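# Carry the masking tape to the next room's coffee table

## Task

Move the roll of masking tape onto the coffee table in the adjacent room so that it rests there unsupported, with the robot not holding it in place at the end, and without the robot falling over or being left tilted.

## Robot and tools

ROBOT. A Hello Robot Stretch 4 with one arm: an omni-wheel base, a lift on a vertical mast, an arm that telescopes forward, a wrist with yaw, pitch and roll, and a two-finger gripper. It stands about 1.6 m tall; the base rim lies within 0.23 m of the base origin. Cameras: head_camera, head_left_camera, head_right_camera (fisheye) and wrist_camera.

FRAMES. Base frame: origin on the floor below the base centre, x ahead, y to the left, z up. hand_pose is reported in this frame for the point between the fingers, 0.015 m behind the tips; with all wrist joints at 0 its axes match the base axes. The printed value can be slightly wrong. The odometry frame is the base frame where the scene began.

execute_actions. Argument "actions" is a list holding one action or nothing (empty list = just report state and images). Optional "cameras": list of camera names, or "all"/null/omitted for every camera, [] for none; an unknown name rejects the call. An action may contain:
- "base": exactly one relative move, measured from the base's last reported position: {"translate_m": d}, straight drive in metres, forward positive, -2 to 2; {"strafe_m": d}, sideways in metres, left positive, -2 to 2; {"rotate_rad": d}, in-place turn in radians, counter-clockwise (left) positive, -3.2 to 3.2.
- "joints": absolute targets by name, any subset: lift_m 0 to 1.2 (metres); arm_m 0 to 0.55 (extension in metres); wrist_yaw_rad -1.134 to 4.276 (0 ahead, positive left, 3.14 folded back, above 3.4 the arm may block); wrist_pitch_rad -1.117 to 4.259 (0 level, 1.57 pointing down); wrist_roll_rad -1.117 to 4.259 (0 puts fingers level; positive turns clockwise viewed from behind); gripper_m 0 to 0.08 (finger gap in metres). Joint targets past a limit are clipped and the result says so; other bad values or keys reject the whole call.
- "pace": "slow", "default", "fast" or "max" (base up to 0.1/0.3/0.4/0.6 m/s and 1/2/3/4 rad/s; a raised lift above 0.2 lowers these caps, to 0.3 m/s and 1 rad/s at 1.2).
- "contact_limits": {"arm_m": x}, x from 0 (gentlest) to 0.75 (firmest), default 0.5; how hard the arm may press before halting.
- or, on its own, {"end_of_arm": "enable_torque"} to re-energise wrist or gripper motors that shut off.
Motions in one action begin together and may finish separately; one action lasts at most 15 s. Parts you omit may still be driving toward earlier targets. To unfold the wrist at the start, send lift_m 0.4 with wrist_yaw_rad 0.

wait: {"seconds": 0 to 10}; commands nothing and returns state and images. zoom_image: {"camera": name, "region": [x0, y0, x1, y1]} in pixels of that camera's latest full image, top-left origin, at most 504 x 504. finished_scene: {"scene": current scene number}; ends the scene irreversibly after the robot holds the last command, and reports success. Answering without any tool call also ends everything.

RESULT LINES. base_status and joint_status: "done" (for the base, wheels turned the commanded amount even if slipping), "off_target" (stopped short, may still push), "contact_stop_at_<key>" (hit something; that part drops its target and may go slack, a slack lift can sag, slack wheels can roll), "limit_stop_at_<name>" (a built-in limit), "time_out", "torque_fault" (wrist or gripper motor went limp; send enable_torque). "limit_stop_at_tilt" means a lean over 6 degrees: lift, arm and wheels go slack until it eases. "limit_stop_at_own_body" flags a near self-collision, likely with the gripper pitched up (below -0.2) and rolled (below -0.4 or above 4). If a call reports a stop, the remaining action, wait and finish calls in that same reply are skipped. on_its_own lists uncommanded events; "held at" gives a held target, not the position. lidar_m: 12 distances in metres, sector 1 straight ahead then counter-clockwise in 30-degree steps (4th left, 7th behind, 10th right); "-" is nothing seen or closer than 0.25 m; it sees table tops but may miss glass and thin legs. wrist_depth_mm: 7 x 7 grid of median depths, 100 to 2000 mm, read from top left. base_odometry is wheel-based; if turned_by_wheels and turned_by_imu differ by over about 0.1 rad, expect a heading error of about their difference. base_tilt in degrees, forward and right positive, with a fixed bias up to about 1.5. motor_effort: percent of maximum, positive toward higher joint values, peak in brackets; wheel positive turns the base right.

GRIPPING. Command gripper_m below the object's width to squeeze; after contact the fingers aim only slightly past it. While holding, gripper_m reads above the command, status is "off_target", and effort is away from 0; an effort stuck beyond about 50 shuts the motor off and may drop the object.

CAUTIONS. Avoid turning or driving with more than 1 kg held and arm_m above 0.2, especially at fast paces; avoid steady hard pushes, more so with the gripper high. Don't press the gripper into things with base or arm moves (wrist torque faults). Avoid drops, slams and knocking items over; an object may occasionally be nudged by something else. Release the tape so it sits on the table by itself, and leave the robot upright.

Each tool is called after ">>>" by a JSON object that holds its "method" and its "body".

## Session

>>> {"method": "execute_actions", "body": {"actions": []}}

Scene clock: 0.00 s.
base_odometry: x=+0.000 y=+0.000 heading=+0.000 (m, m, rad; odometry frame)
turned_by_wheels: +0.000 (rad since the last result)
turned_by_imu: +0.000 (rad since the last result)
base_tilt: forward=+0.6 right=+0.5 (deg)
lidar_m: 0.73 0.74 0.78 0.67 0.68 0.85 1.32 3.01 1.18 0.99 0.98 0.82
base_status: not commanded
joint_positions: lift_m=+0.294 arm_m=-0.001 wrist_yaw_rad=+3.240 wrist_pitch_rad=-0.005 wrist_roll_rad=-0.017 gripper_m=+0.040
joint_status: not commanded
motor_effort: lift_m=+19 arm_m=-1 wrist_yaw_rad=+1 wrist_pitch_rad=-7 wrist_roll_rad=+1 gripper_m=+0 wheel_0=+0 wheel_1=+0 wheel_2=+0 (%)
hand_pose: x=-0.0499 y=+0.0661 z=+0.4728 quat_wxyz=(-0.049, +0.003, -0.008, +0.999) (m; base frame)
wrist_depth_mm: - 138 137 1756 - 1078 788 / - - 135 1756 - 1078 798 / - - 135 1464 - 1118 809 / - 114 136 1537 - 1118 820 / 187 140 - 1863 - 1078 809 / 205 1808 1808 1661 1808 1078 809 / 203 1281 123 1205 117 931 798
pictures: head_camera, head_left_camera, head_right_camera, wrist_camera
Images, in order (width x height): head_camera 420x560, head_left_camera 420x672, head_right_camera 420x672, wrist_camera 616x392.

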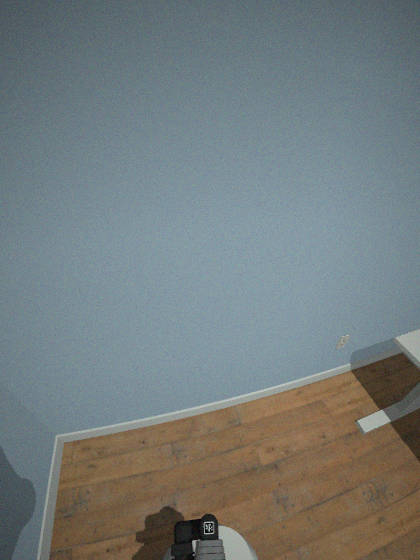

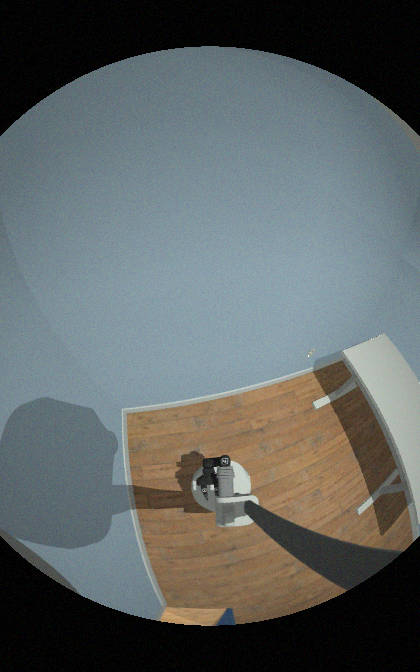

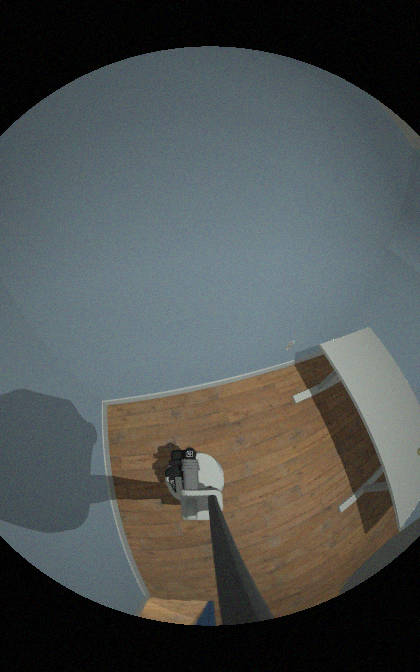

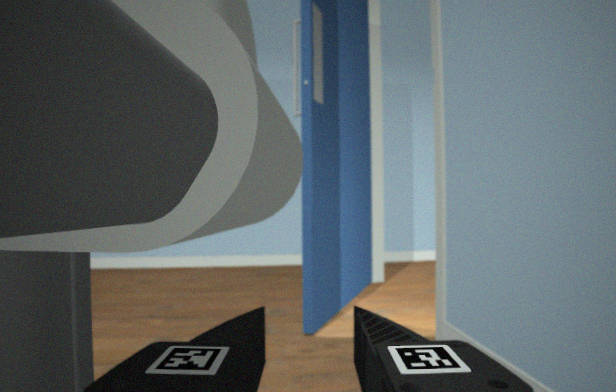

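>>> {"method": "execute_actions", "body": {"actions": [{"base":{"rotate_rad":-1.9},"joints":{"lift_m":0.9,"wrist_yaw_rad":0}}]}}

Scene clock: 6.60 s.
base_odometry: x=+0.000 y=+0.000 heading=-1.899 (m, m, rad; odometry frame)
turned_by_wheels: -1.899 (rad since the last result)
turned_by_imu: -1.876 (rad since the last result)
base_tilt: forward=+0.7 right=+0.4 (deg)
lidar_m: 1.03 0.97 1.02 0.77 0.72 0.78 0.70 0.67 0.71 0.97 1.31 2.58
base_status: done
joint_positions: lift_m=+0.900 arm_m=+0.000 wrist_yaw_rad=+0.001 wrist_pitch_rad=-0.005 wrist_roll_rad=-0.017 gripper_m=+0.040
joint_status: all done
motor_effort: lift_m=+21(26) arm_m=-1(1) wrist_yaw_rad=-3(8) wrist_pitch_rad=-8(10) wrist_roll_rad=+0(1) gripper_m=+0(1) wheel_0=+3(7) wheel_1=+4(9) wheel_2=+5(10) (%)
hand_pose: x=+0.3831 y=-0.0873 z=+1.0791 quat_wxyz=(+1.000, -0.008, -0.002, +0.000) (m; base frame)
wrist_depth_mm: 1397 1537 1756 1983 - - - / 1366 1537 1708 1983 - - - / 1336 1499 1708 1921 - - - / 1366 1537 1661 1921 - - - / 1366 1499 1756 1983 - - - / 1336 1397 1397 1397 - - - / 931 976 123 1397 117 - -
pictures: head_camera, head_left_camera, head_right_camera, wrist_camera
Images, in order (width x height): head_camera 420x560, head_left_camera 420x672, head_right_camera 420x672, wrist_camera 616x392.

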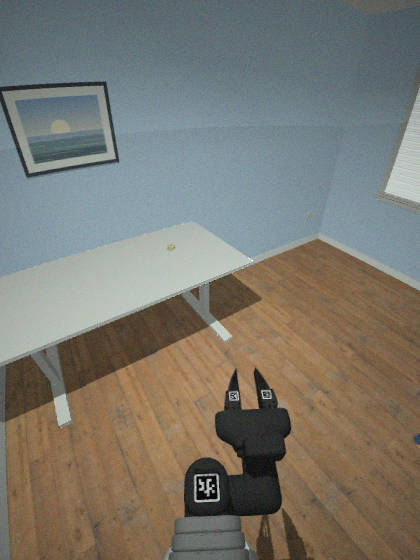

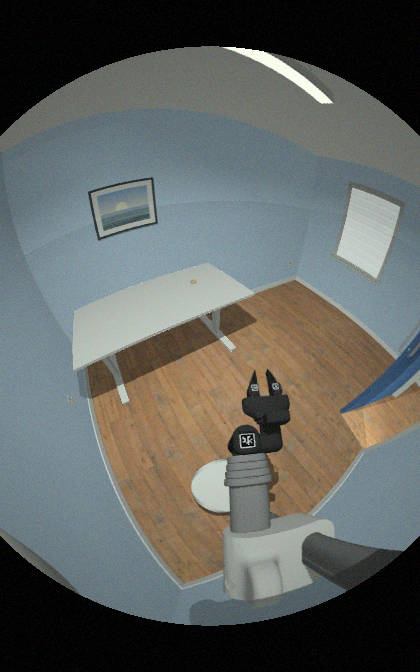

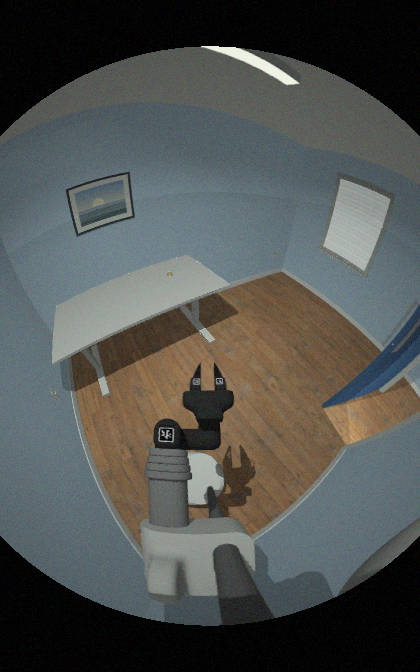

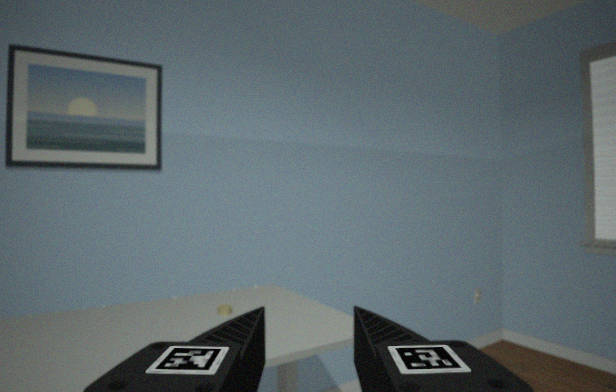

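>>> {"method": "execute_actions", "body": {"actions": [{"base":{"rotate_rad":0.57},"joints":{"wrist_pitch_rad":0.9,"gripper_m":0.08}}], "cameras": []}}

>>> {"method": "execute_actions", "body": {"actions": [{"base":{"strafe_m":-0.56}}], "cameras": []}}

>>> {"method": "execute_actions", "body": {"actions": [{"base":{"translate_m":0.6},"joints":{"arm_m":0.15}}]}}

Scene clock: 17.30 s.
base_odometry: x=+0.000 y=+0.000 heading=-1.330 (m, m, rad; odometry frame)
turned_by_wheels: +0.569 (rad since the last result)
turned_by_imu: +0.562 (rad since the last result)
base_tilt: forward=+0.7 right=+0.6 (deg)
lidar_m: 0.96 0.99 0.78 0.71 0.78 0.69 0.68 0.73 1.06 1.33 1.46 1.03
base_status: done
joint_positions: lift_m=+0.900 arm_m=+0.000 wrist_yaw_rad=+0.000 wrist_pitch_rad=+0.901 wrist_roll_rad=-0.017 gripper_m=+0.080
joint_status: all done
motor_effort: lift_m=+21(21) arm_m=-1(1) wrist_yaw_rad=-1(1) wrist_pitch_rad=-4(4) wrist_roll_rad=+1(1) gripper_m=+2(3) wheel_0=-2(5) wheel_1=-3(10) wheel_2=-4(11) (%)
hand_pose: x=+0.3024 y=-0.0874 z=+0.9113 quat_wxyz=(+0.900, -0.008, +0.436, +0.004) (m; base frame)
wrist_depth_mm: 1060 1430 1576 1618 1618 1576 1182 / 1182 1661 1756 1808 1756 1708 1756 / 1182 1537 1537 1618 1576 1499 1576 / 1160 1366 1366 1397 1336 1336 1336 / 1160 1229 1229 1229 1229 1229 1205 / 1098 1098 1098 1098 1118 1060 1078 / 1025 104 976 1025 991 108 1008
pictures: none
No camera images: the call's "cameras" was empty. Leave "cameras" out to get every camera's image.

Scene clock: 20.50 s.
base_odometry: x=-0.544 y=-0.134 heading=-1.330 (m, m, rad; odometry frame)
turned_by_wheels: +0.000 (rad since the last result)
turned_by_imu: +0.001 (rad since the last result)
base_tilt: forward=+0.7 right=+0.6 (deg)
lidar_m: 0.99 1.03 1.33 1.29 0.98 0.71 0.69 0.73 0.76 2.41 2.43 1.01
base_status: done
joint_positions: lift_m=+0.900 arm_m=+0.000 wrist_yaw_rad=+0.000 wrist_pitch_rad=+0.902 wrist_roll_rad=-0.017 gripper_m=+0.080
joint_status: not commanded
motor_effort: lift_m=+20(21) arm_m=-1(1) wrist_yaw_rad=+1(1) wrist_pitch_rad=-4(3) wrist_roll_rad=+1(1) gripper_m=+2(2) wheel_0=+1(10) wheel_1=-1(11) wheel_2=+1(3) (%)
hand_pose: x=+0.3024 y=-0.0874 z=+0.9113 quat_wxyz=(+0.900, -0.008, +0.436, +0.004) (m; base frame)
wrist_depth_mm: 1182 1618 1618 1576 1618 1576 1576 / 1708 1756 1756 1756 1661 1708 1708 / 1537 1618 1576 1576 1499 1537 1537 / 1366 1397 1397 1397 1336 1366 1336 / 1255 1229 1205 1229 1229 1205 1229 / 1098 1118 1098 1118 1118 1098 1078 / 1042 104 960 976 976 108 1025
pictures: none
No camera images: the call's "cameras" was empty. Leave "cameras" out to get every camera's image.

Scene clock: 23.97 s.
base_odometry: x=-0.401 y=-0.716 heading=-1.330 (m, m, rad; odometry frame)
turned_by_wheels: +0.000 (rad since the last result)
turned_by_imu: -0.005 (rad since the last result)
base_tilt: forward=+0.6 right=+0.5 (deg)
lidar_m: 0.39 0.39 0.58 1.28 1.35 1.35 1.28 1.12 1.19 2.42 0.57 0.43
base_status: done
joint_positions: lift_m=+0.900 arm_m=+0.149 wrist_yaw_rad=+0.000 wrist_pitch_rad=+0.902 wrist_roll_rad=-0.017 gripper_m=+0.080
joint_status: all done
motor_effort: lift_m=+20(20) arm_m=+5(3) wrist_yaw_rad=+0(1) wrist_pitch_rad=-4(4) wrist_roll_rad=+1(1) gripper_m=+3(2) wheel_0=+2(6) wheel_1=+3(8) wheel_2=-3(10) (%)
hand_pose: x=+0.4519 y=-0.0874 z=+0.9113 quat_wxyz=(+0.900, -0.007, +0.436, +0.004) (m; base frame)
wrist_depth_mm: 707 691 683 691 683 691 809 / 603 585 585 580 574 580 904 / 508 504 500 496 500 496 496 / 442 442 439 439 436 436 433 / 392 392 392 392 392 384 387 / 355 353 353 353 349 347 345 / 327 104 309 322 312 108 -
pictures: head_camera, head_left_camera, head_right_camera, wrist_camera
Images, in order (width x height): head_camera 420x560, head_left_camera 420x672, head_right_camera 420x672, wrist_camera 616x392.

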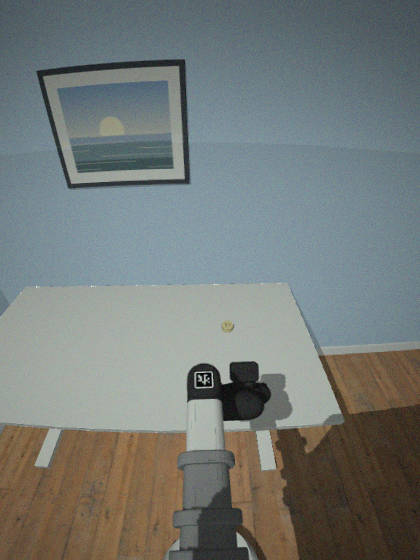

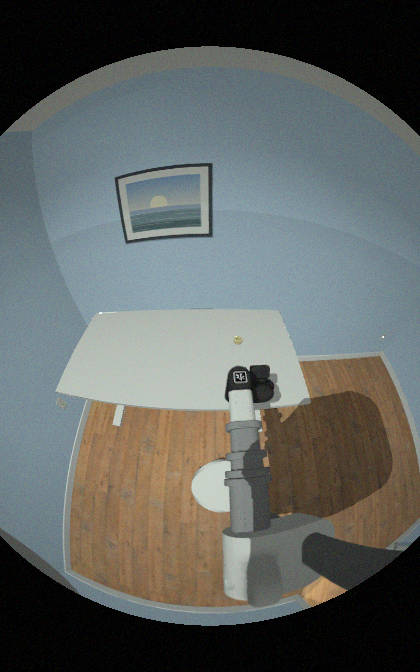

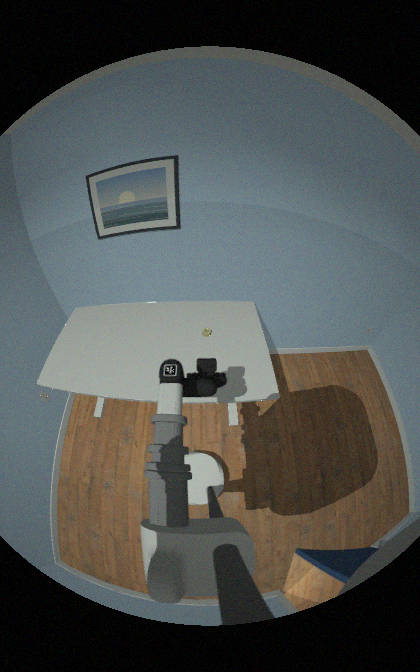

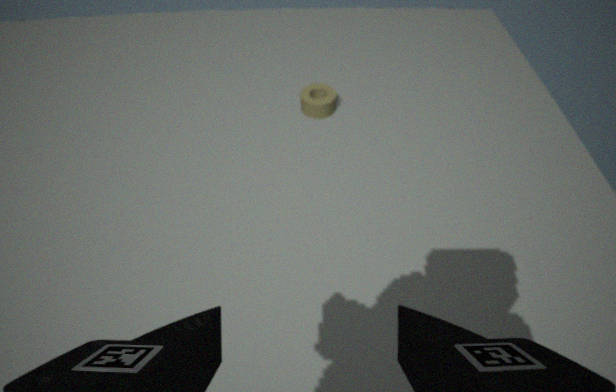

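>>> {"method": "execute_actions", "body": {"actions": [{"base":{"strafe_m":-0.013},"joints":{"arm_m":0.47,"lift_m":0.8}}], "cameras": ["wrist_camera","head_camera"]}}

Scene clock: 34.03 s.
base_odometry: x=-0.413 y=-0.719 heading=-1.330 (m, m, rad; odometry frame)
turned_by_wheels: +0.000 (rad since the last result)
turned_by_imu: -0.001 (rad since the last result)
base_tilt: forward=+0.8 right=+0.4 (deg)
lidar_m: 0.38 0.39 0.58 1.28 1.35 1.33 1.28 1.13 1.17 2.41 0.56 0.42
base_status: done
joint_positions: lift_m=+0.800 arm_m=+0.469 wrist_yaw_rad=+0.000 wrist_pitch_rad=+0.902 wrist_roll_rad=-0.017 gripper_m=+0.080
joint_status: all done
motor_effort: lift_m=+16(23) arm_m=+5(4) wrist_yaw_rad=+2(1) wrist_pitch_rad=-4(7) wrist_roll_rad=+1(0) gripper_m=+3(2) wheel_0=+2(9) wheel_1=-4(10) wheel_2=+0(2) (%)
hand_pose: x=+0.7719 y=-0.0874 z=+0.8116 quat_wxyz=(+0.900, -0.008, +0.436, +0.004) (m; base frame)
wrist_depth_mm: 477 473 466 469 469 466 466 / 421 413 407 407 404 404 407 / 357 355 353 351 347 347 347 / 312 312 309 309 307 306 307 / 277 277 277 263 274 273 272 / 249 250 249 239 248 246 245 / 230 104 218 226 219 108 -
pictures: head_camera, wrist_camera
Images, in order (width x height): head_camera 420x560, wrist_camera 616x392.

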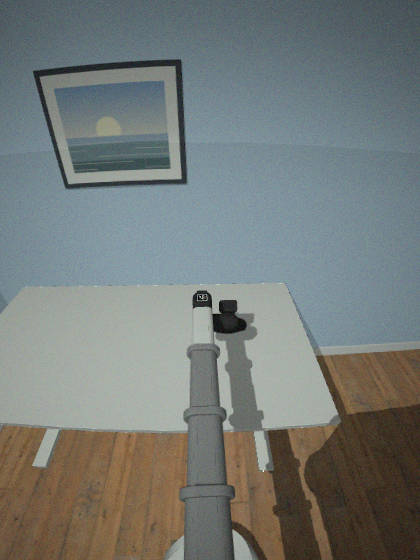

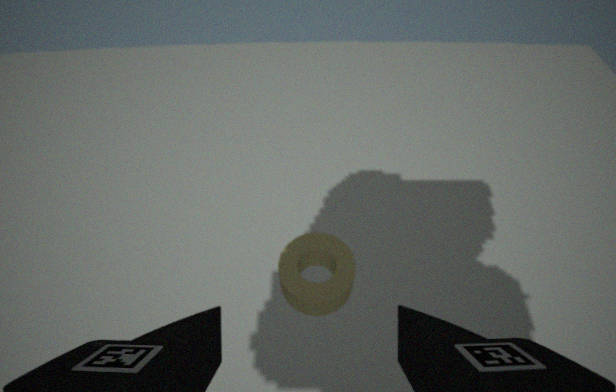

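>>> {"method": "execute_actions", "body": {"actions": [{"base":{"strafe_m":-0.004},"joints":{"arm_m":0.532,"lift_m":0.76}}], "cameras": ["wrist_camera"]}}

>>> {"method": "execute_actions", "body": {"actions": [{"joints":{"lift_m":0.738},"pace":"slow"}], "cameras": ["wrist_camera"]}}

Scene clock: 42.67 s.
base_odometry: x=-0.417 y=-0.720 heading=-1.330 (m, m, rad; odometry frame)
turned_by_wheels: +0.000 (rad since the last result)
turned_by_imu: +0.000 (rad since the last result)
base_tilt: forward=+0.7 right=+0.5 (deg)
lidar_m: 0.36 0.41 0.56 1.30 1.34 1.33 1.29 1.13 1.20 2.39 0.57 0.41
base_status: done
joint_positions: lift_m=+0.760 arm_m=+0.531 wrist_yaw_rad=+0.000 wrist_pitch_rad=+0.902 wrist_roll_rad=-0.017 gripper_m=+0.080
joint_status: all done
motor_effort: lift_m=+17(17) arm_m=+6(7) wrist_yaw_rad=-1(1) wrist_pitch_rad=-5(6) wrist_roll_rad=+0(1) gripper_m=+2(2) wheel_0=+1(8) wheel_1=+3(10) wheel_2=+0(1) (%)
hand_pose: x=+0.8339 y=-0.0874 z=+0.7716 quat_wxyz=(+0.900, -0.007, +0.436, +0.004) (m; base frame)
wrist_depth_mm: 407 413 397 397 399 397 397 / 349 345 342 338 336 338 338 / 300 296 293 293 291 289 290 / 262 260 259 258 256 255 254 / 230 231 230 229 229 228 226 / 207 208 208 183 206 205 204 / 192 104 182 167 176 108 -
pictures: wrist_camera
Images, in order (width x height): wrist_camera 616x392.

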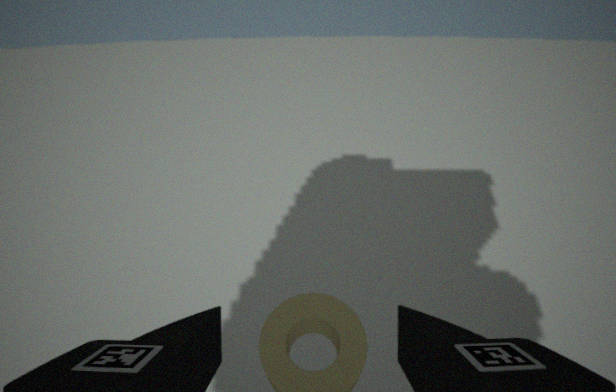

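Scene clock: 43.60 s.
base_odometry: x=-0.417 y=-0.720 heading=-1.330 (m, m, rad; odometry frame)
turned_by_wheels: +0.000 (rad since the last result)
turned_by_imu: +0.000 (rad since the last result)
base_tilt: forward=+0.7 right=+0.4 (deg)
lidar_m: 0.38 0.41 0.58 1.27 1.35 1.32 1.30 1.12 1.22 2.40 0.56 0.40
base_status: not commanded
joint_positions: lift_m=+0.738 arm_m=+0.531 wrist_yaw_rad=+0.000 wrist_pitch_rad=+0.902 wrist_roll_rad=-0.017 gripper_m=+0.080
joint_status: all done
motor_effort: lift_m=+16(17) arm_m=+6(6) wrist_yaw_rad=-1(0) wrist_pitch_rad=-5(6) wrist_roll_rad=+1(1) gripper_m=+2(2) wheel_0=+1(1) wheel_1=+3(3) wheel_2=+0(0) (%)
hand_pose: x=+0.8339 y=-0.0874 z=+0.7496 quat_wxyz=(+0.900, -0.007, +0.436, +0.004) (m; base frame)
wrist_depth_mm: 370 364 366 362 359 353 355 / 310 306 303 303 300 300 301 / 266 263 262 259 259 257 257 / 231 231 230 229 228 226 227 / 206 205 205 205 204 202 202 / 185 185 185 162 183 183 181 / 170 104 162 145 149 108 -
pictures: wrist_camera
Images, in order (width x height): wrist_camera 616x392.

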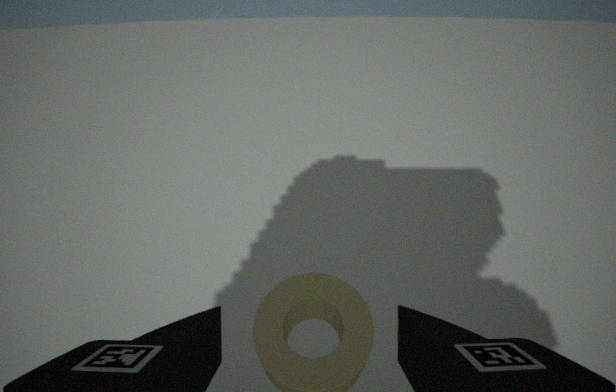

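>>> {"method": "execute_actions", "body": {"actions": [{"joints":{"lift_m":0.731},"pace":"slow"}], "cameras": []}}

>>> {"method": "execute_actions", "body": {"actions": [{"joints":{"gripper_m":0.03}}], "cameras": ["wrist_camera"]}}

>>> {"method": "execute_actions", "body": {"actions": [{"joints":{"lift_m":0.8}}], "cameras": ["wrist_camera"]}}

Scene clock: 51.00 s.
base_odometry: x=-0.417 y=-0.720 heading=-1.330 (m, m, rad; odometry frame)
turned_by_wheels: +0.000 (rad since the last result)
turned_by_imu: +0.000 (rad since the last result)
base_tilt: forward=+0.7 right=+0.4 (deg)
lidar_m: 0.37 0.42 0.56 1.30 1.36 1.34 1.28 1.10 1.21 2.41 0.56 0.42
base_status: not commanded
joint_positions: lift_m=+0.732 arm_m=+0.531 wrist_yaw_rad=-0.001 wrist_pitch_rad=+0.901 wrist_roll_rad=-0.017 gripper_m=+0.080
joint_status: all done
motor_effort: lift_m=+12(18) arm_m=+5(5) wrist_yaw_rad=+4(5) wrist_pitch_rad=-3(7) wrist_roll_rad=+2(0) gripper_m=+1(2) wheel_0=+1(1) wheel_1=+3(3) wheel_2=+0(0) (%)
hand_pose: x=+0.8338 y=-0.0876 z=+0.7430 quat_wxyz=(+0.900, -0.007, +0.436, +0.003) (m; base frame)
wrist_depth_mm: 364 359 359 355 355 349 351 / 304 304 298 297 296 298 297 / 260 259 256 255 255 255 254 / 227 227 225 224 224 224 222 / 202 201 201 200 198 199 198 / 181 181 181 161 179 179 178 / 167 104 158 141 146 108 -
pictures: none
No camera images: the call's "cameras" was empty. Leave "cameras" out to get every camera's image.

Scene clock: 52.10 s.
base_odometry: x=-0.417 y=-0.720 heading=-1.330 (m, m, rad; odometry frame)
turned_by_wheels: +0.000 (rad since the last result)
turned_by_imu: +0.000 (rad since the last result)
base_tilt: forward=+0.8 right=+0.5 (deg)
lidar_m: 0.38 0.41 0.57 1.29 1.37 1.36 1.28 1.14 1.22 2.41 0.56 0.41
base_status: not commanded
joint_positions: lift_m=+0.731 arm_m=+0.531 wrist_yaw_rad=-0.001 wrist_pitch_rad=+0.898 wrist_roll_rad=-0.017 gripper_m=+0.048
joint_status: gripper_m off_target (ended at +0.048, target +0.030)
on_its_own: gripper_m is held at +0.042, not at your +0.030, by its contact guard: the fingers met something
motor_effort: lift_m=+13(13) arm_m=+5(5) wrist_yaw_rad=+2(3) wrist_pitch_rad=+7(6) wrist_roll_rad=+0(1) gripper_m=-41(41) wheel_0=+1(1) wheel_1=+3(3) wheel_2=+0(0) (%)
hand_pose: x=+0.8344 y=-0.0875 z=+0.7434 quat_wxyz=(+0.901, -0.007, +0.434, +0.003) (m; base frame)
wrist_depth_mm: 368 362 362 359 359 353 351 / 306 304 300 298 298 297 297 / 262 259 258 255 256 256 255 / 228 226 226 224 224 223 223 / 202 202 201 201 200 199 198 / 180 181 182 161 180 179 178 / 166 167 123 141 120 136 -
pictures: wrist_camera
Images, in order (width x height): wrist_camera 616x392.

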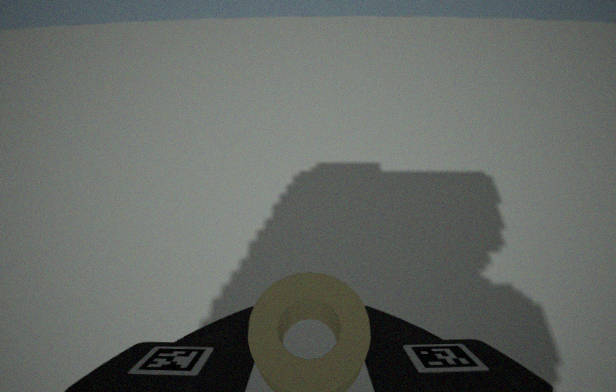

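Scene clock: 53.33 s.
base_odometry: x=-0.417 y=-0.720 heading=-1.330 (m, m, rad; odometry frame)
turned_by_wheels: +0.000 (rad since the last result)
turned_by_imu: +0.000 (rad since the last result)
base_tilt: forward=+0.7 right=+0.5 (deg)
lidar_m: 0.39 0.41 0.56 1.29 1.36 1.35 1.28 1.11 1.19 2.39 0.56 0.38
base_status: not commanded
joint_positions: lift_m=+0.800 arm_m=+0.531 wrist_yaw_rad=+0.000 wrist_pitch_rad=+0.902 wrist_roll_rad=-0.017 gripper_m=+0.048
joint_status: all done
on_its_own: gripper_m is held at +0.042, not at your +0.030, by its contact guard: the fingers met something
motor_effort: lift_m=+21(23) arm_m=+5(5) wrist_yaw_rad=-1(2) wrist_pitch_rad=-4(6) wrist_roll_rad=+0(2) gripper_m=-40(40) wheel_0=+1(1) wheel_1=+3(3) wheel_2=+0(0) (%)
hand_pose: x=+0.8339 y=-0.0874 z=+0.8112 quat_wxyz=(+0.900, -0.007, +0.436, +0.004) (m; base frame)
wrist_depth_mm: 418 424 413 415 415 413 413 / 415 413 410 407 407 404 404 / 357 355 351 347 347 351 349 / 312 312 310 306 306 304 304 / 277 276 276 274 273 273 272 / 249 248 249 161 246 246 244 / 227 229 123 141 120 166 225
pictures: wrist_camera
Images, in order (width x height): wrist_camera 616x392.

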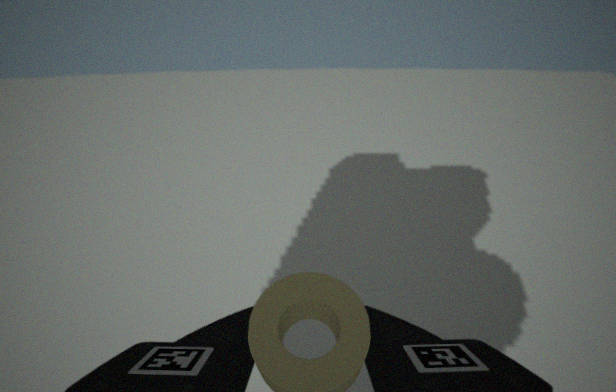

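>>> {"method": "execute_actions", "body": {"actions": [{"base":{"translate_m":-0.55},"joints":{"arm_m":0}}], "cameras": []}}

>>> {"method": "execute_actions", "body": {"actions": [{"base":{"rotate_rad":-2.2},"joints":{"lift_m":0.6,"wrist_pitch_rad":1.5}}]}}

Scene clock: 61.37 s.
base_odometry: x=-0.548 y=-0.186 heading=-1.330 (m, m, rad; odometry frame)
turned_by_wheels: +0.000 (rad since the last result)
turned_by_imu: +0.004 (rad since the last result)
base_tilt: forward=+0.6 right=+0.4 (deg)
lidar_m: 0.92 0.98 1.36 1.30 1.07 0.77 0.73 0.76 0.78 2.41 2.39 0.96
base_status: done
joint_positions: lift_m=+0.800 arm_m=+0.001 wrist_yaw_rad=+0.000 wrist_pitch_rad=+0.902 wrist_roll_rad=-0.017 gripper_m=+0.048
joint_status: all done
on_its_own: gripper_m is held at +0.042, not at your +0.030, by its contact guard: the fingers met something
motor_effort: lift_m=+20(21) arm_m=-5(7) wrist_yaw_rad=+3(2) wrist_pitch_rad=-7(6) wrist_roll_rad=+1(1) gripper_m=-40(40) wheel_0=-1(6) wheel_1=-2(9) wheel_2=+2(13) (%)
hand_pose: x=+0.3037 y=-0.0874 z=+0.8112 quat_wxyz=(+0.900, -0.007, +0.436, +0.004) (m; base frame)
wrist_depth_mm: 1499 1576 1537 1537 1499 1537 1537 / 1661 1661 1661 1661 1618 1618 1661 / 1397 1430 1430 1397 1366 1430 1397 / 1255 1281 1255 1229 1229 1255 1229 / 1118 1118 1098 1098 1098 1078 1078 / 1008 1008 991 161 991 991 976 / 904 946 124 141 120 500 891
pictures: none
No camera images: the call's "cameras" was empty. Leave "cameras" out to get every camera's image.

Scene clock: 63.77 s.
base_odometry: x=-0.548 y=-0.186 heading=+2.754 (m, m, rad; odometry frame)
turned_by_wheels: -2.200 (rad since the last result)
turned_by_imu: -2.173 (rad since the last result)
base_tilt: forward=+0.6 right=+0.6 (deg)
lidar_m: 0.77 0.85 2.43 1.00 0.92 0.95 1.25 1.31 1.19 0.80 0.74 0.75
base_status: done
joint_positions: lift_m=+0.600 arm_m=+0.001 wrist_yaw_rad=+0.000 wrist_pitch_rad=+1.500 wrist_roll_rad=-0.017 gripper_m=+0.048
joint_status: all done
on_its_own: gripper_m is held at +0.042, not at your +0.030, by its contact guard: the fingers met something
motor_effort: lift_m=+17(22) arm_m=-5(5) wrist_yaw_rad=-1(2) wrist_pitch_rad=+0(2) wrist_roll_rad=+1(1) gripper_m=-41(40) wheel_0=+2(7) wheel_1=+1(10) wheel_2=+3(8) (%)
hand_pose: x=+0.1868 y=-0.0874 z=+0.5662 quat_wxyz=(+0.732, -0.006, +0.682, +0.006) (m; base frame)
wrist_depth_mm: 750 759 750 750 741 741 647 / 750 750 750 732 732 741 707 / 732 732 741 732 732 732 723 / 723 732 723 732 723 732 723 / 723 723 564 676 723 715 707 / 707 715 496 161 707 699 707 / 707 500 124 140 120 402 699
pictures: head_camera, head_left_camera, head_right_camera, wrist_camera
Images, in order (width x height): head_camera 420x560, head_left_camera 420x672, head_right_camera 420x672, wrist_camera 616x392.

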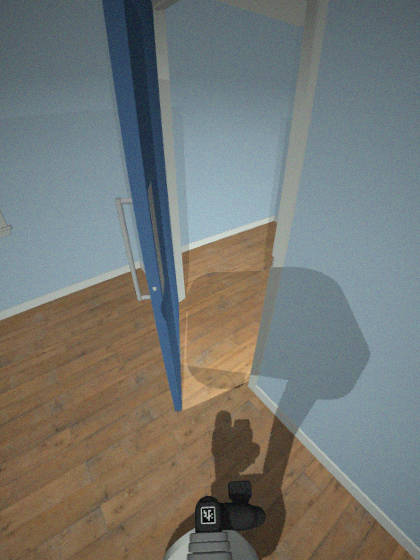

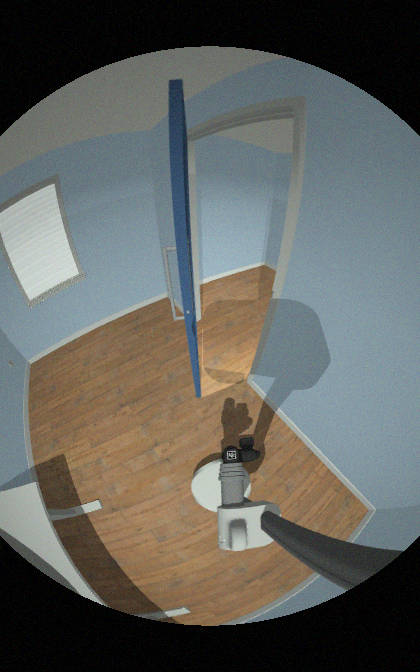

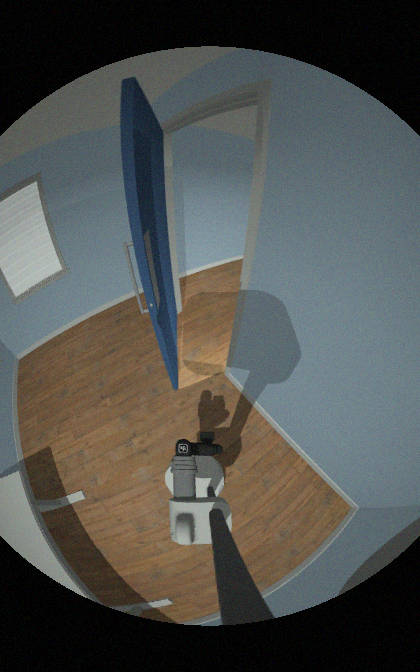

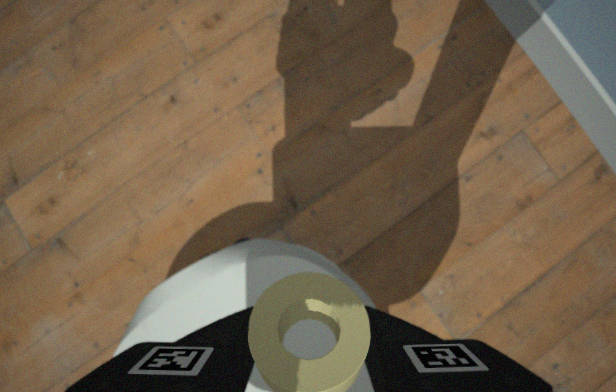

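>>> {"method": "execute_actions", "body": {"actions": [{"base":{"rotate_rad":0.58}}], "cameras": []}}

>>> {"method": "execute_actions", "body": {"actions": [{"base":{"strafe_m":-0.46}}], "cameras": []}}

>>> {"method": "execute_actions", "body": {"actions": [{"base":{"translate_m":0.4}}], "cameras": ["head_camera","head_left_camera"]}}

Scene clock: 75.23 s.
base_odometry: x=-0.548 y=-0.186 heading=-2.950 (m, m, rad; odometry frame)
turned_by_wheels: +0.579 (rad since the last result)
turned_by_imu: +0.572 (rad since the last result)
base_tilt: forward=+0.7 right=+0.4 (deg)
lidar_m: 2.38 2.49 0.97 0.93 0.96 1.32 1.31 1.16 0.79 0.75 0.78 0.76
base_status: done
joint_positions: lift_m=+0.600 arm_m=+0.001 wrist_yaw_rad=+0.000 wrist_pitch_rad=+1.500 wrist_roll_rad=-0.017 gripper_m=+0.048
joint_status: not commanded
on_its_own: gripper_m is held at +0.042, not at your +0.030, by its contact guard: the fingers met something
motor_effort: lift_m=+17(17) arm_m=-5(5) wrist_yaw_rad=+1(1) wrist_pitch_rad=+0(1) wrist_roll_rad=+0(1) gripper_m=-39(39) wheel_0=-3(3) wheel_1=-3(8) wheel_2=-4(9) (%)
hand_pose: x=+0.1869 y=-0.0874 z=+0.5662 quat_wxyz=(+0.732, -0.006, +0.682, +0.006) (m; base frame)
wrist_depth_mm: 759 750 750 759 759 732 741 / 741 741 750 741 741 750 741 / 732 732 732 723 741 723 732 / 732 732 732 723 723 715 715 / 723 723 564 676 715 715 715 / 715 715 496 161 715 699 699 / 715 492 124 141 120 404 699
pictures: none
No camera images: the call's "cameras" was empty. Leave "cameras" out to get every camera's image.

Scene clock: 78.10 s.
base_odometry: x=-0.636 y=+0.265 heading=-2.950 (m, m, rad; odometry frame)
turned_by_wheels: +0.000 (rad since the last result)
turned_by_imu: +0.001 (rad since the last result)
base_tilt: forward=+0.6 right=+0.6 (deg)
lidar_m: 0.73 2.50 1.44 1.38 1.43 1.35 1.30 0.44 0.32 0.28 0.30 0.42
base_status: done
joint_positions: lift_m=+0.600 arm_m=+0.001 wrist_yaw_rad=+0.000 wrist_pitch_rad=+1.500 wrist_roll_rad=-0.017 gripper_m=+0.048
joint_status: not commanded
on_its_own: gripper_m is held at +0.042, not at your +0.030, by its contact guard: the fingers met something
motor_effort: lift_m=+17(17) arm_m=-5(5) wrist_yaw_rad=+0(1) wrist_pitch_rad=+0(0) wrist_roll_rad=+0(0) gripper_m=-40(40) wheel_0=+1(9) wheel_1=+0(11) wheel_2=+0(2) (%)
hand_pose: x=+0.1868 y=-0.0874 z=+0.5662 quat_wxyz=(+0.732, -0.006, +0.682, +0.006) (m; base frame)
wrist_depth_mm: 759 759 750 750 750 459 329 / 750 750 741 741 732 477 332 / 741 732 741 723 732 480 338 / 732 741 732 723 723 492 342 / 723 715 564 683 723 492 345 / 723 707 496 161 676 496 345 / 707 492 124 141 120 255 334
pictures: none
No camera images: the call's "cameras" was empty. Leave "cameras" out to get every camera's image.

Scene clock: 80.90 s.
base_odometry: x=-1.028 y=+0.189 heading=-2.950 (m, m, rad; odometry frame)
turned_by_wheels: +0.000 (rad since the last result)
turned_by_imu: -0.004 (rad since the last result)
base_tilt: forward=+0.6 right=+0.5 (deg)
lidar_m: 0.42 0.34 2.27 1.38 1.42 1.76 1.31 0.43 0.30 0.26 0.27 1.27
base_status: done
joint_positions: lift_m=+0.600 arm_m=+0.001 wrist_yaw_rad=+0.000 wrist_pitch_rad=+1.500 wrist_roll_rad=-0.017 gripper_m=+0.048
joint_status: not commanded
on_its_own: gripper_m is held at +0.042, not at your +0.030, by its contact guard: the fingers met something
motor_effort: lift_m=+17(17) arm_m=-5(5) wrist_yaw_rad=+0(1) wrist_pitch_rad=-1(0) wrist_roll_rad=+1(1) gripper_m=-41(40) wheel_0=+1(9) wheel_1=+2(8) wheel_2=-3(14) (%)
hand_pose: x=+0.1868 y=-0.0874 z=+0.5662 quat_wxyz=(+0.732, -0.006, +0.682, +0.006) (m; base frame)
wrist_depth_mm: 298 387 574 750 750 750 741 / 324 430 676 741 741 732 732 / 741 569 723 732 732 732 723 / 732 732 715 723 715 715 723 / 723 723 564 676 707 452 315 / 707 715 500 161 654 484 336 / 707 496 123 141 120 251 327
pictures: head_camera, head_left_camera
Images, in order (width x height): head_camera 420x560, head_left_camera 420x672.

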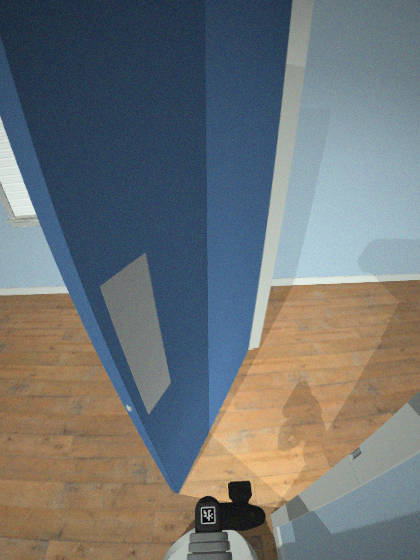

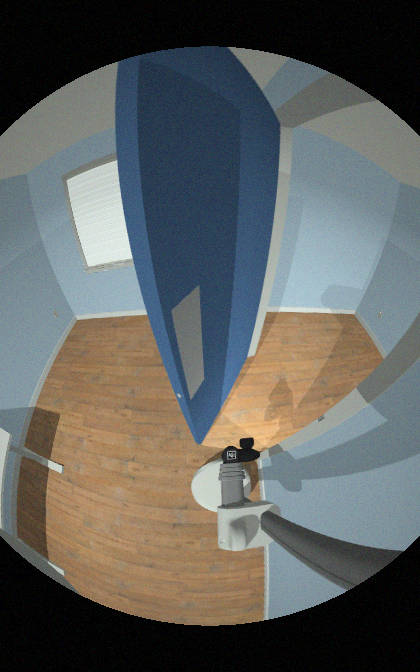

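Turn the arm away from the door slightly won't be needed; push slowly.

>>> {"method": "execute_actions", "body": {"actions": [{"base":{"translate_m":0.3},"pace":"slow"}], "cameras": ["head_camera","head_left_camera"]}}

Scene clock: 89.03 s.
base_odometry: x=-1.323 y=+0.132 heading=-2.950 (m, m, rad; odometry frame)
turned_by_wheels: +0.000 (rad since the last result)
turned_by_imu: -0.002 (rad since the last result)
base_tilt: forward=+0.9 right=+0.5 (deg)
lidar_m: 0.32 0.25 0.25 1.43 1.47 2.00 1.27 0.45 0.28 0.28 2.47 0.77
base_status: done
joint_positions: lift_m=+0.600 arm_m=+0.001 wrist_yaw_rad=+0.000 wrist_pitch_rad=+1.500 wrist_roll_rad=-0.017 gripper_m=+0.048
joint_status: not commanded
on_its_own: gripper_m is held at +0.042, not at your +0.030, by its contact guard: the fingers met something
motor_effort: lift_m=+17(17) arm_m=-5(5) wrist_yaw_rad=+0(1) wrist_pitch_rad=+1(1) wrist_roll_rad=+0(1) gripper_m=-40(40) wheel_0=+3(11) wheel_1=+5(14) wheel_2=-6(15) (%)
hand_pose: x=+0.1867 y=-0.0874 z=+0.5662 quat_wxyz=(+0.732, -0.006, +0.682, +0.006) (m; base frame)
wrist_depth_mm: 232 293 415 676 750 750 741 / 253 334 500 732 732 741 732 / 283 389 634 732 732 732 723 / 320 462 732 723 723 732 723 / 370 569 564 683 715 707 707 / 442 569 496 161 707 707 699 / 707 496 124 141 120 402 691
pictures: head_camera, head_left_camera
Images, in order (width x height): head_camera 420x560, head_left_camera 420x672.

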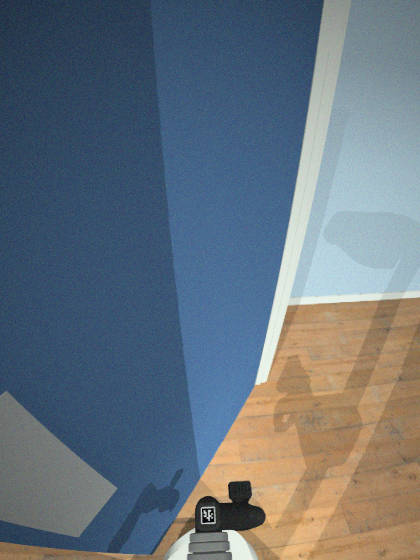

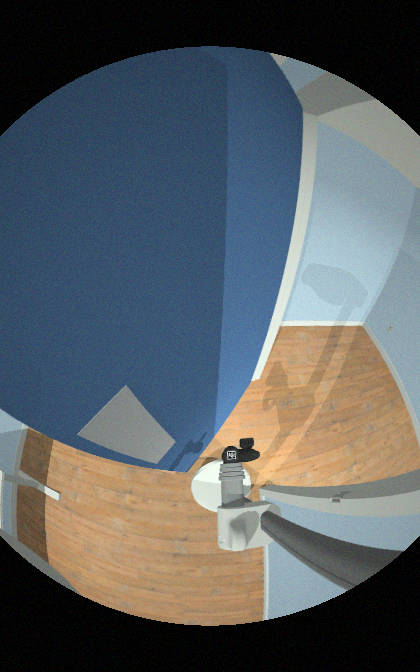

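>>> {"method": "execute_actions", "body": {"actions": [{"base":{"translate_m":0.32},"pace":"slow"}], "cameras": ["head_left_camera"]}}

>>> {"method": "execute_actions", "body": {"actions": [{"base":{"strafe_m":-0.3}}], "cameras": ["head_left_camera","head_right_camera"]}}

Scene clock: 98.47 s.
base_odometry: x=-1.636 y=+0.071 heading=-2.950 (m, m, rad; odometry frame)
turned_by_wheels: +0.000 (rad since the last result)
turned_by_imu: -0.003 (rad since the last result)
base_tilt: forward=+0.6 right=+0.6 (deg)
lidar_m: 0.25 0.25 0.25 0.25 1.55 2.01 1.27 0.46 0.49 2.55 2.03 0.43
base_status: done
joint_positions: lift_m=+0.600 arm_m=+0.001 wrist_yaw_rad=+0.000 wrist_pitch_rad=+1.500 wrist_roll_rad=-0.017 gripper_m=+0.048
joint_status: not commanded
on_its_own: gripper_m is held at +0.042, not at your +0.030, by its contact guard: the fingers met something
motor_effort: lift_m=+18(18) arm_m=-5(5) wrist_yaw_rad=+2(1) wrist_pitch_rad=-2(1) wrist_roll_rad=+0(1) gripper_m=-40(41) wheel_0=+3(5) wheel_1=+5(11) wheel_2=-4(10) (%)
hand_pose: x=+0.1867 y=-0.0874 z=+0.5661 quat_wxyz=(+0.732, -0.006, +0.682, +0.006) (m; base frame)
wrist_depth_mm: 136 166 215 307 521 741 741 / 154 194 270 430 732 732 732 / 179 238 359 715 732 723 732 / 216 307 539 723 707 723 715 / 271 433 530 676 715 715 715 / 368 512 496 161 707 715 707 / 554 500 124 141 120 402 699
pictures: head_left_camera
Images, in order (width x height): head_left_camera 420x672.

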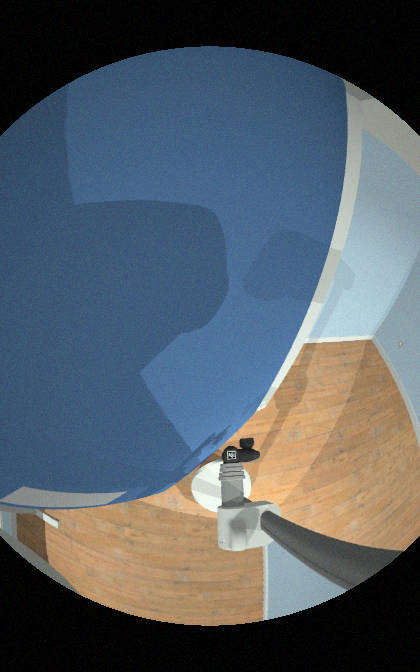

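Scene clock: 100.80 s.
base_odometry: x=-1.694 y=+0.366 heading=-2.950 (m, m, rad; odometry frame)
turned_by_wheels: +0.000 (rad since the last result)
turned_by_imu: +0.000 (rad since the last result)
base_tilt: forward=+0.8 right=+0.4 (deg)
lidar_m: 0.46 0.38 0.40 0.50 1.81 2.41 0.34 0.36 2.36 2.20 2.01 1.46
base_status: done
joint_positions: lift_m=+0.600 arm_m=+0.001 wrist_yaw_rad=+0.000 wrist_pitch_rad=+1.500 wrist_roll_rad=-0.017 gripper_m=+0.048
joint_status: not commanded
on_its_own: gripper_m is held at +0.042, not at your +0.030, by its contact guard: the fingers met something
motor_effort: lift_m=+18(18) arm_m=-5(5) wrist_yaw_rad=+0(3) wrist_pitch_rad=+0(1) wrist_roll_rad=+0(1) gripper_m=-40(40) wheel_0=+1(11) wheel_1=-2(11) wheel_2=+0(4) (%)
hand_pose: x=+0.1867 y=-0.0874 z=+0.5661 quat_wxyz=(+0.732, -0.006, +0.682, +0.006) (m; base frame)
wrist_depth_mm: 366 442 574 741 750 741 741 / 415 517 723 741 741 741 741 / 477 634 741 732 732 732 732 / 585 732 723 715 715 723 715 / 715 715 564 676 707 707 715 / 715 707 500 161 699 699 699 / 707 504 124 141 120 402 683
pictures: head_left_camera, head_right_camera
Images, in order (width x height): head_left_camera 420x672, head_right_camera 420x672.

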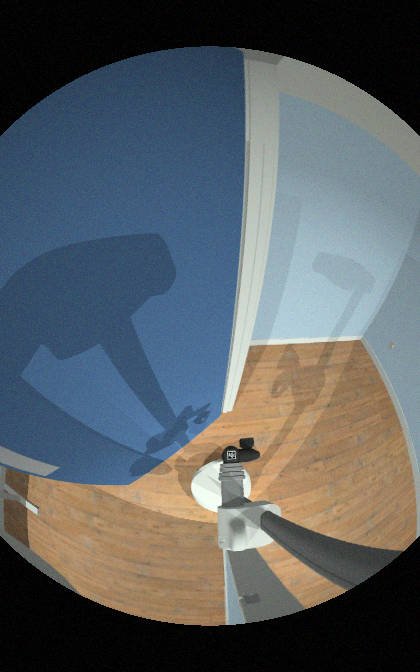

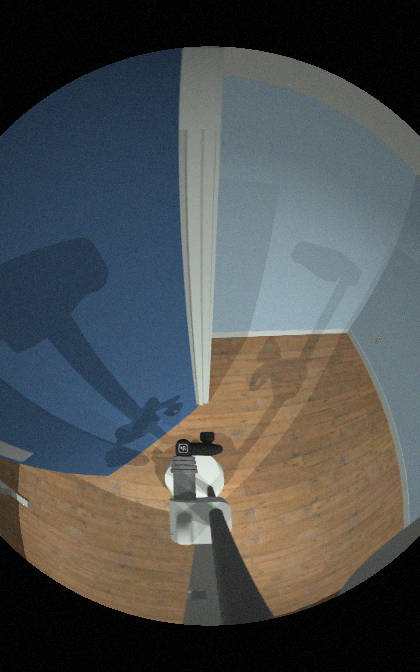

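>>> {"method": "execute_actions", "body": {"actions": [{"base":{"strafe_m":-0.7},"pace":"fast"}], "cameras": []}}

>>> {"method": "execute_actions", "body": {"actions": [{"base":{"rotate_rad":-2.6}}], "cameras": ["head_left_camera","head_camera"]}}

Scene clock: 109.83 s.
base_odometry: x=-1.827 y=+1.053 heading=-2.950 (m, m, rad; odometry frame)
turned_by_wheels: +0.000 (rad since the last result)
turned_by_imu: +0.001 (rad since the last result)
base_tilt: forward=+0.7 right=+0.6 (deg)
lidar_m: 1.38 0.84 0.85 1.07 0.61 0.78 1.72 1.83 1.59 1.51 1.59 1.46
base_status: done
joint_positions: lift_m=+0.600 arm_m=+0.001 wrist_yaw_rad=+0.000 wrist_pitch_rad=+1.500 wrist_roll_rad=-0.017 gripper_m=+0.048
joint_status: not commanded
on_its_own: gripper_m is held at +0.042, not at your +0.030, by its contact guard: the fingers met something
motor_effort: lift_m=+18(18) arm_m=-4(5) wrist_yaw_rad=+0(1) wrist_pitch_rad=+0(3) wrist_roll_rad=+1(1) gripper_m=-40(39) wheel_0=-2(13) wheel_1=+0(14) wheel_2=+0(1) (%)
hand_pose: x=+0.1867 y=-0.0874 z=+0.5661 quat_wxyz=(+0.732, -0.006, +0.682, +0.006) (m; base frame)
wrist_depth_mm: 759 750 750 750 750 732 741 / 750 741 750 741 741 741 741 / 741 750 741 741 732 723 732 / 723 723 723 732 723 723 715 / 732 723 564 683 707 715 715 / 715 715 492 161 707 707 707 / 707 496 124 141 120 402 699
pictures: none
No camera images: the call's "cameras" was empty. Leave "cameras" out to get every camera's image.

Scene clock: 112.43 s.
base_odometry: x=-1.827 y=+1.053 heading=+0.734 (m, m, rad; odometry frame)
turned_by_wheels: -2.600 (rad since the last result)
turned_by_imu: -2.568 (rad since the last result)
base_tilt: forward=+0.8 right=+0.4 (deg)
lidar_m: 1.80 1.59 1.50 1.59 1.46 1.39 0.85 0.87 1.07 0.65 0.77 1.70
base_status: done
joint_positions: lift_m=+0.600 arm_m=+0.001 wrist_yaw_rad=+0.000 wrist_pitch_rad=+1.500 wrist_roll_rad=-0.017 gripper_m=+0.048
joint_status: not commanded
on_its_own: gripper_m is held at +0.042, not at your +0.030, by its contact guard: the fingers met something
motor_effort: lift_m=+18(18) arm_m=-5(5) wrist_yaw_rad=+1(0) wrist_pitch_rad=+0(1) wrist_roll_rad=+1(0) gripper_m=-40(41) wheel_0=+1(7) wheel_1=+1(11) wheel_2=+3(9) (%)
hand_pose: x=+0.1867 y=-0.0874 z=+0.5661 quat_wxyz=(+0.732, -0.006, +0.682, +0.006) (m; base frame)
wrist_depth_mm: 750 759 759 750 741 741 741 / 741 750 750 750 732 741 732 / 732 741 741 723 732 723 723 / 732 732 723 723 723 723 715 / 723 723 564 683 715 715 707 / 707 707 496 162 707 699 699 / 707 496 124 141 120 402 691
pictures: head_camera, head_left_camera
Images, in order (width x height): head_camera 420x560, head_left_camera 420x672.

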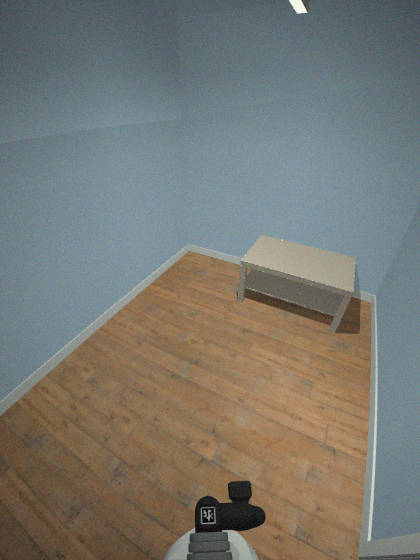

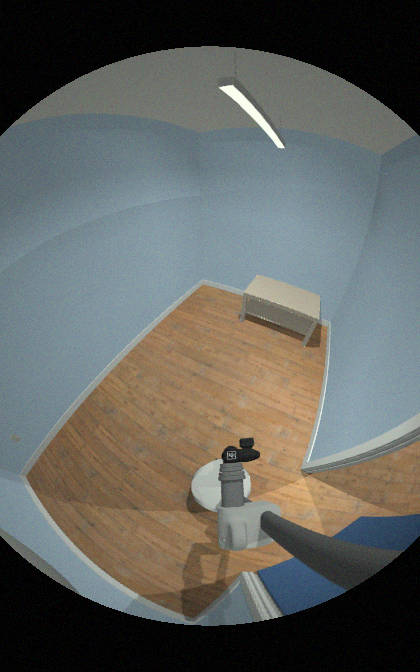

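>>> {"method": "execute_actions", "body": {"actions": [{"base":{"rotate_rad":-0.5},"joints":{"wrist_pitch_rad":0.9}}], "cameras": []}}

>>> {"method": "execute_actions", "body": {"actions": [{"base":{"translate_m":1.3},"joints":{"arm_m":0.3,"lift_m":0.52},"pace":"fast"}], "cameras": ["wrist_camera","head_camera"]}}

Scene clock: 120.53 s.
base_odometry: x=-1.827 y=+1.053 heading=+0.234 (m, m, rad; odometry frame)
turned_by_wheels: -0.500 (rad since the last result)
turned_by_imu: -0.494 (rad since the last result)
base_tilt: forward=+0.6 right=+0.4 (deg)
lidar_m: 1.69 1.81 1.55 1.51 1.57 1.44 1.38 0.84 0.89 1.09 0.66 0.83
base_status: done
joint_positions: lift_m=+0.600 arm_m=+0.001 wrist_yaw_rad=+0.000 wrist_pitch_rad=+0.903 wrist_roll_rad=-0.017 gripper_m=+0.048
joint_status: all done
on_its_own: gripper_m is held at +0.042, not at your +0.030, by its contact guard: the fingers met something
motor_effort: lift_m=+18(18) arm_m=-5(5) wrist_yaw_rad=-1(0) wrist_pitch_rad=-6(10) wrist_roll_rad=+1(1) gripper_m=-40(40) wheel_0=+2(8) wheel_1=+3(9) wheel_2=+1(10) (%)
hand_pose: x=+0.3036 y=-0.0874 z=+0.6113 quat_wxyz=(+0.900, -0.007, +0.436, +0.004) (m; base frame)
wrist_depth_mm: 1537 1499 1618 1576 1499 1060 723 / 1366 1308 1336 1308 1281 1042 715 / 1138 1138 1138 1138 1098 1025 723 / 991 976 991 960 991 960 723 / 891 878 878 891 878 854 715 / 788 788 778 162 788 778 699 / 732 732 123 141 120 410 683
pictures: none
No camera images: the call's "cameras" was empty. Leave "cameras" out to get every camera's image.

Scene clock: 125.07 s.
base_odometry: x=-0.563 y=+1.355 heading=+0.235 (m, m, rad; odometry frame)
turned_by_wheels: +0.000 (rad since the last result)
turned_by_imu: -0.010 (rad since the last result)
base_tilt: forward=+0.8 right=+0.5 (deg)
lidar_m: 0.43 0.44 0.64 1.48 1.55 2.15 2.30 0.82 0.60 0.56 0.59 0.45
base_status: done
joint_positions: lift_m=+0.520 arm_m=+0.299 wrist_yaw_rad=+0.000 wrist_pitch_rad=+0.902 wrist_roll_rad=-0.017 gripper_m=+0.048
joint_status: all done
on_its_own: gripper_m is held at +0.042, not at your +0.030, by its contact guard: the fingers met something
motor_effort: lift_m=+17(17) arm_m=+5(7) wrist_yaw_rad=+1(2) wrist_pitch_rad=-2(7) wrist_roll_rad=+1(1) gripper_m=-39(40) wheel_0=+1(11) wheel_1=+4(11) wheel_2=-1(18) (%)
hand_pose: x=+0.6019 y=-0.0874 z=+0.5315 quat_wxyz=(+0.900, -0.008, +0.436, +0.004) (m; base frame)
wrist_depth_mm: 484 484 477 473 473 484 496 / 402 399 394 392 387 389 559 / 343 342 338 338 336 336 634 / 301 298 297 296 294 293 296 / 266 265 266 265 264 263 260 / 239 240 239 161 236 236 235 / 218 221 124 141 120 162 217
pictures: head_camera, wrist_camera
Images, in order (width x height): head_camera 420x560, wrist_camera 616x392.

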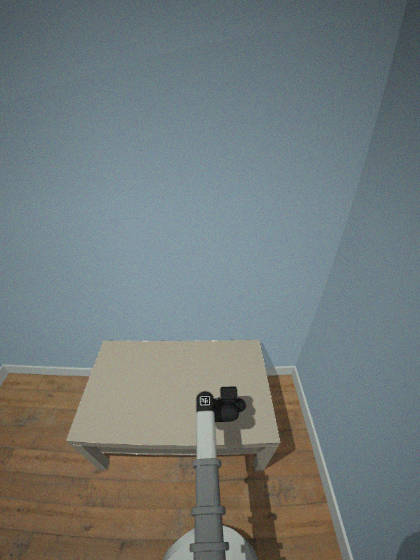

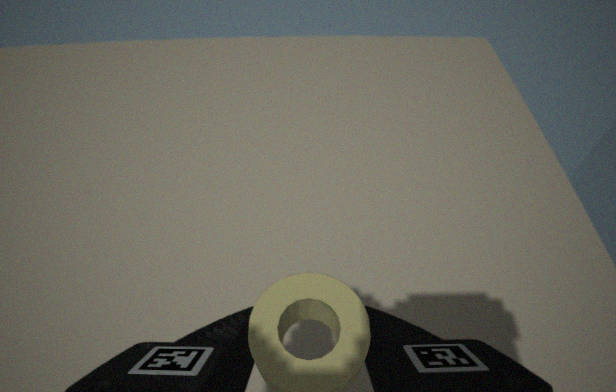

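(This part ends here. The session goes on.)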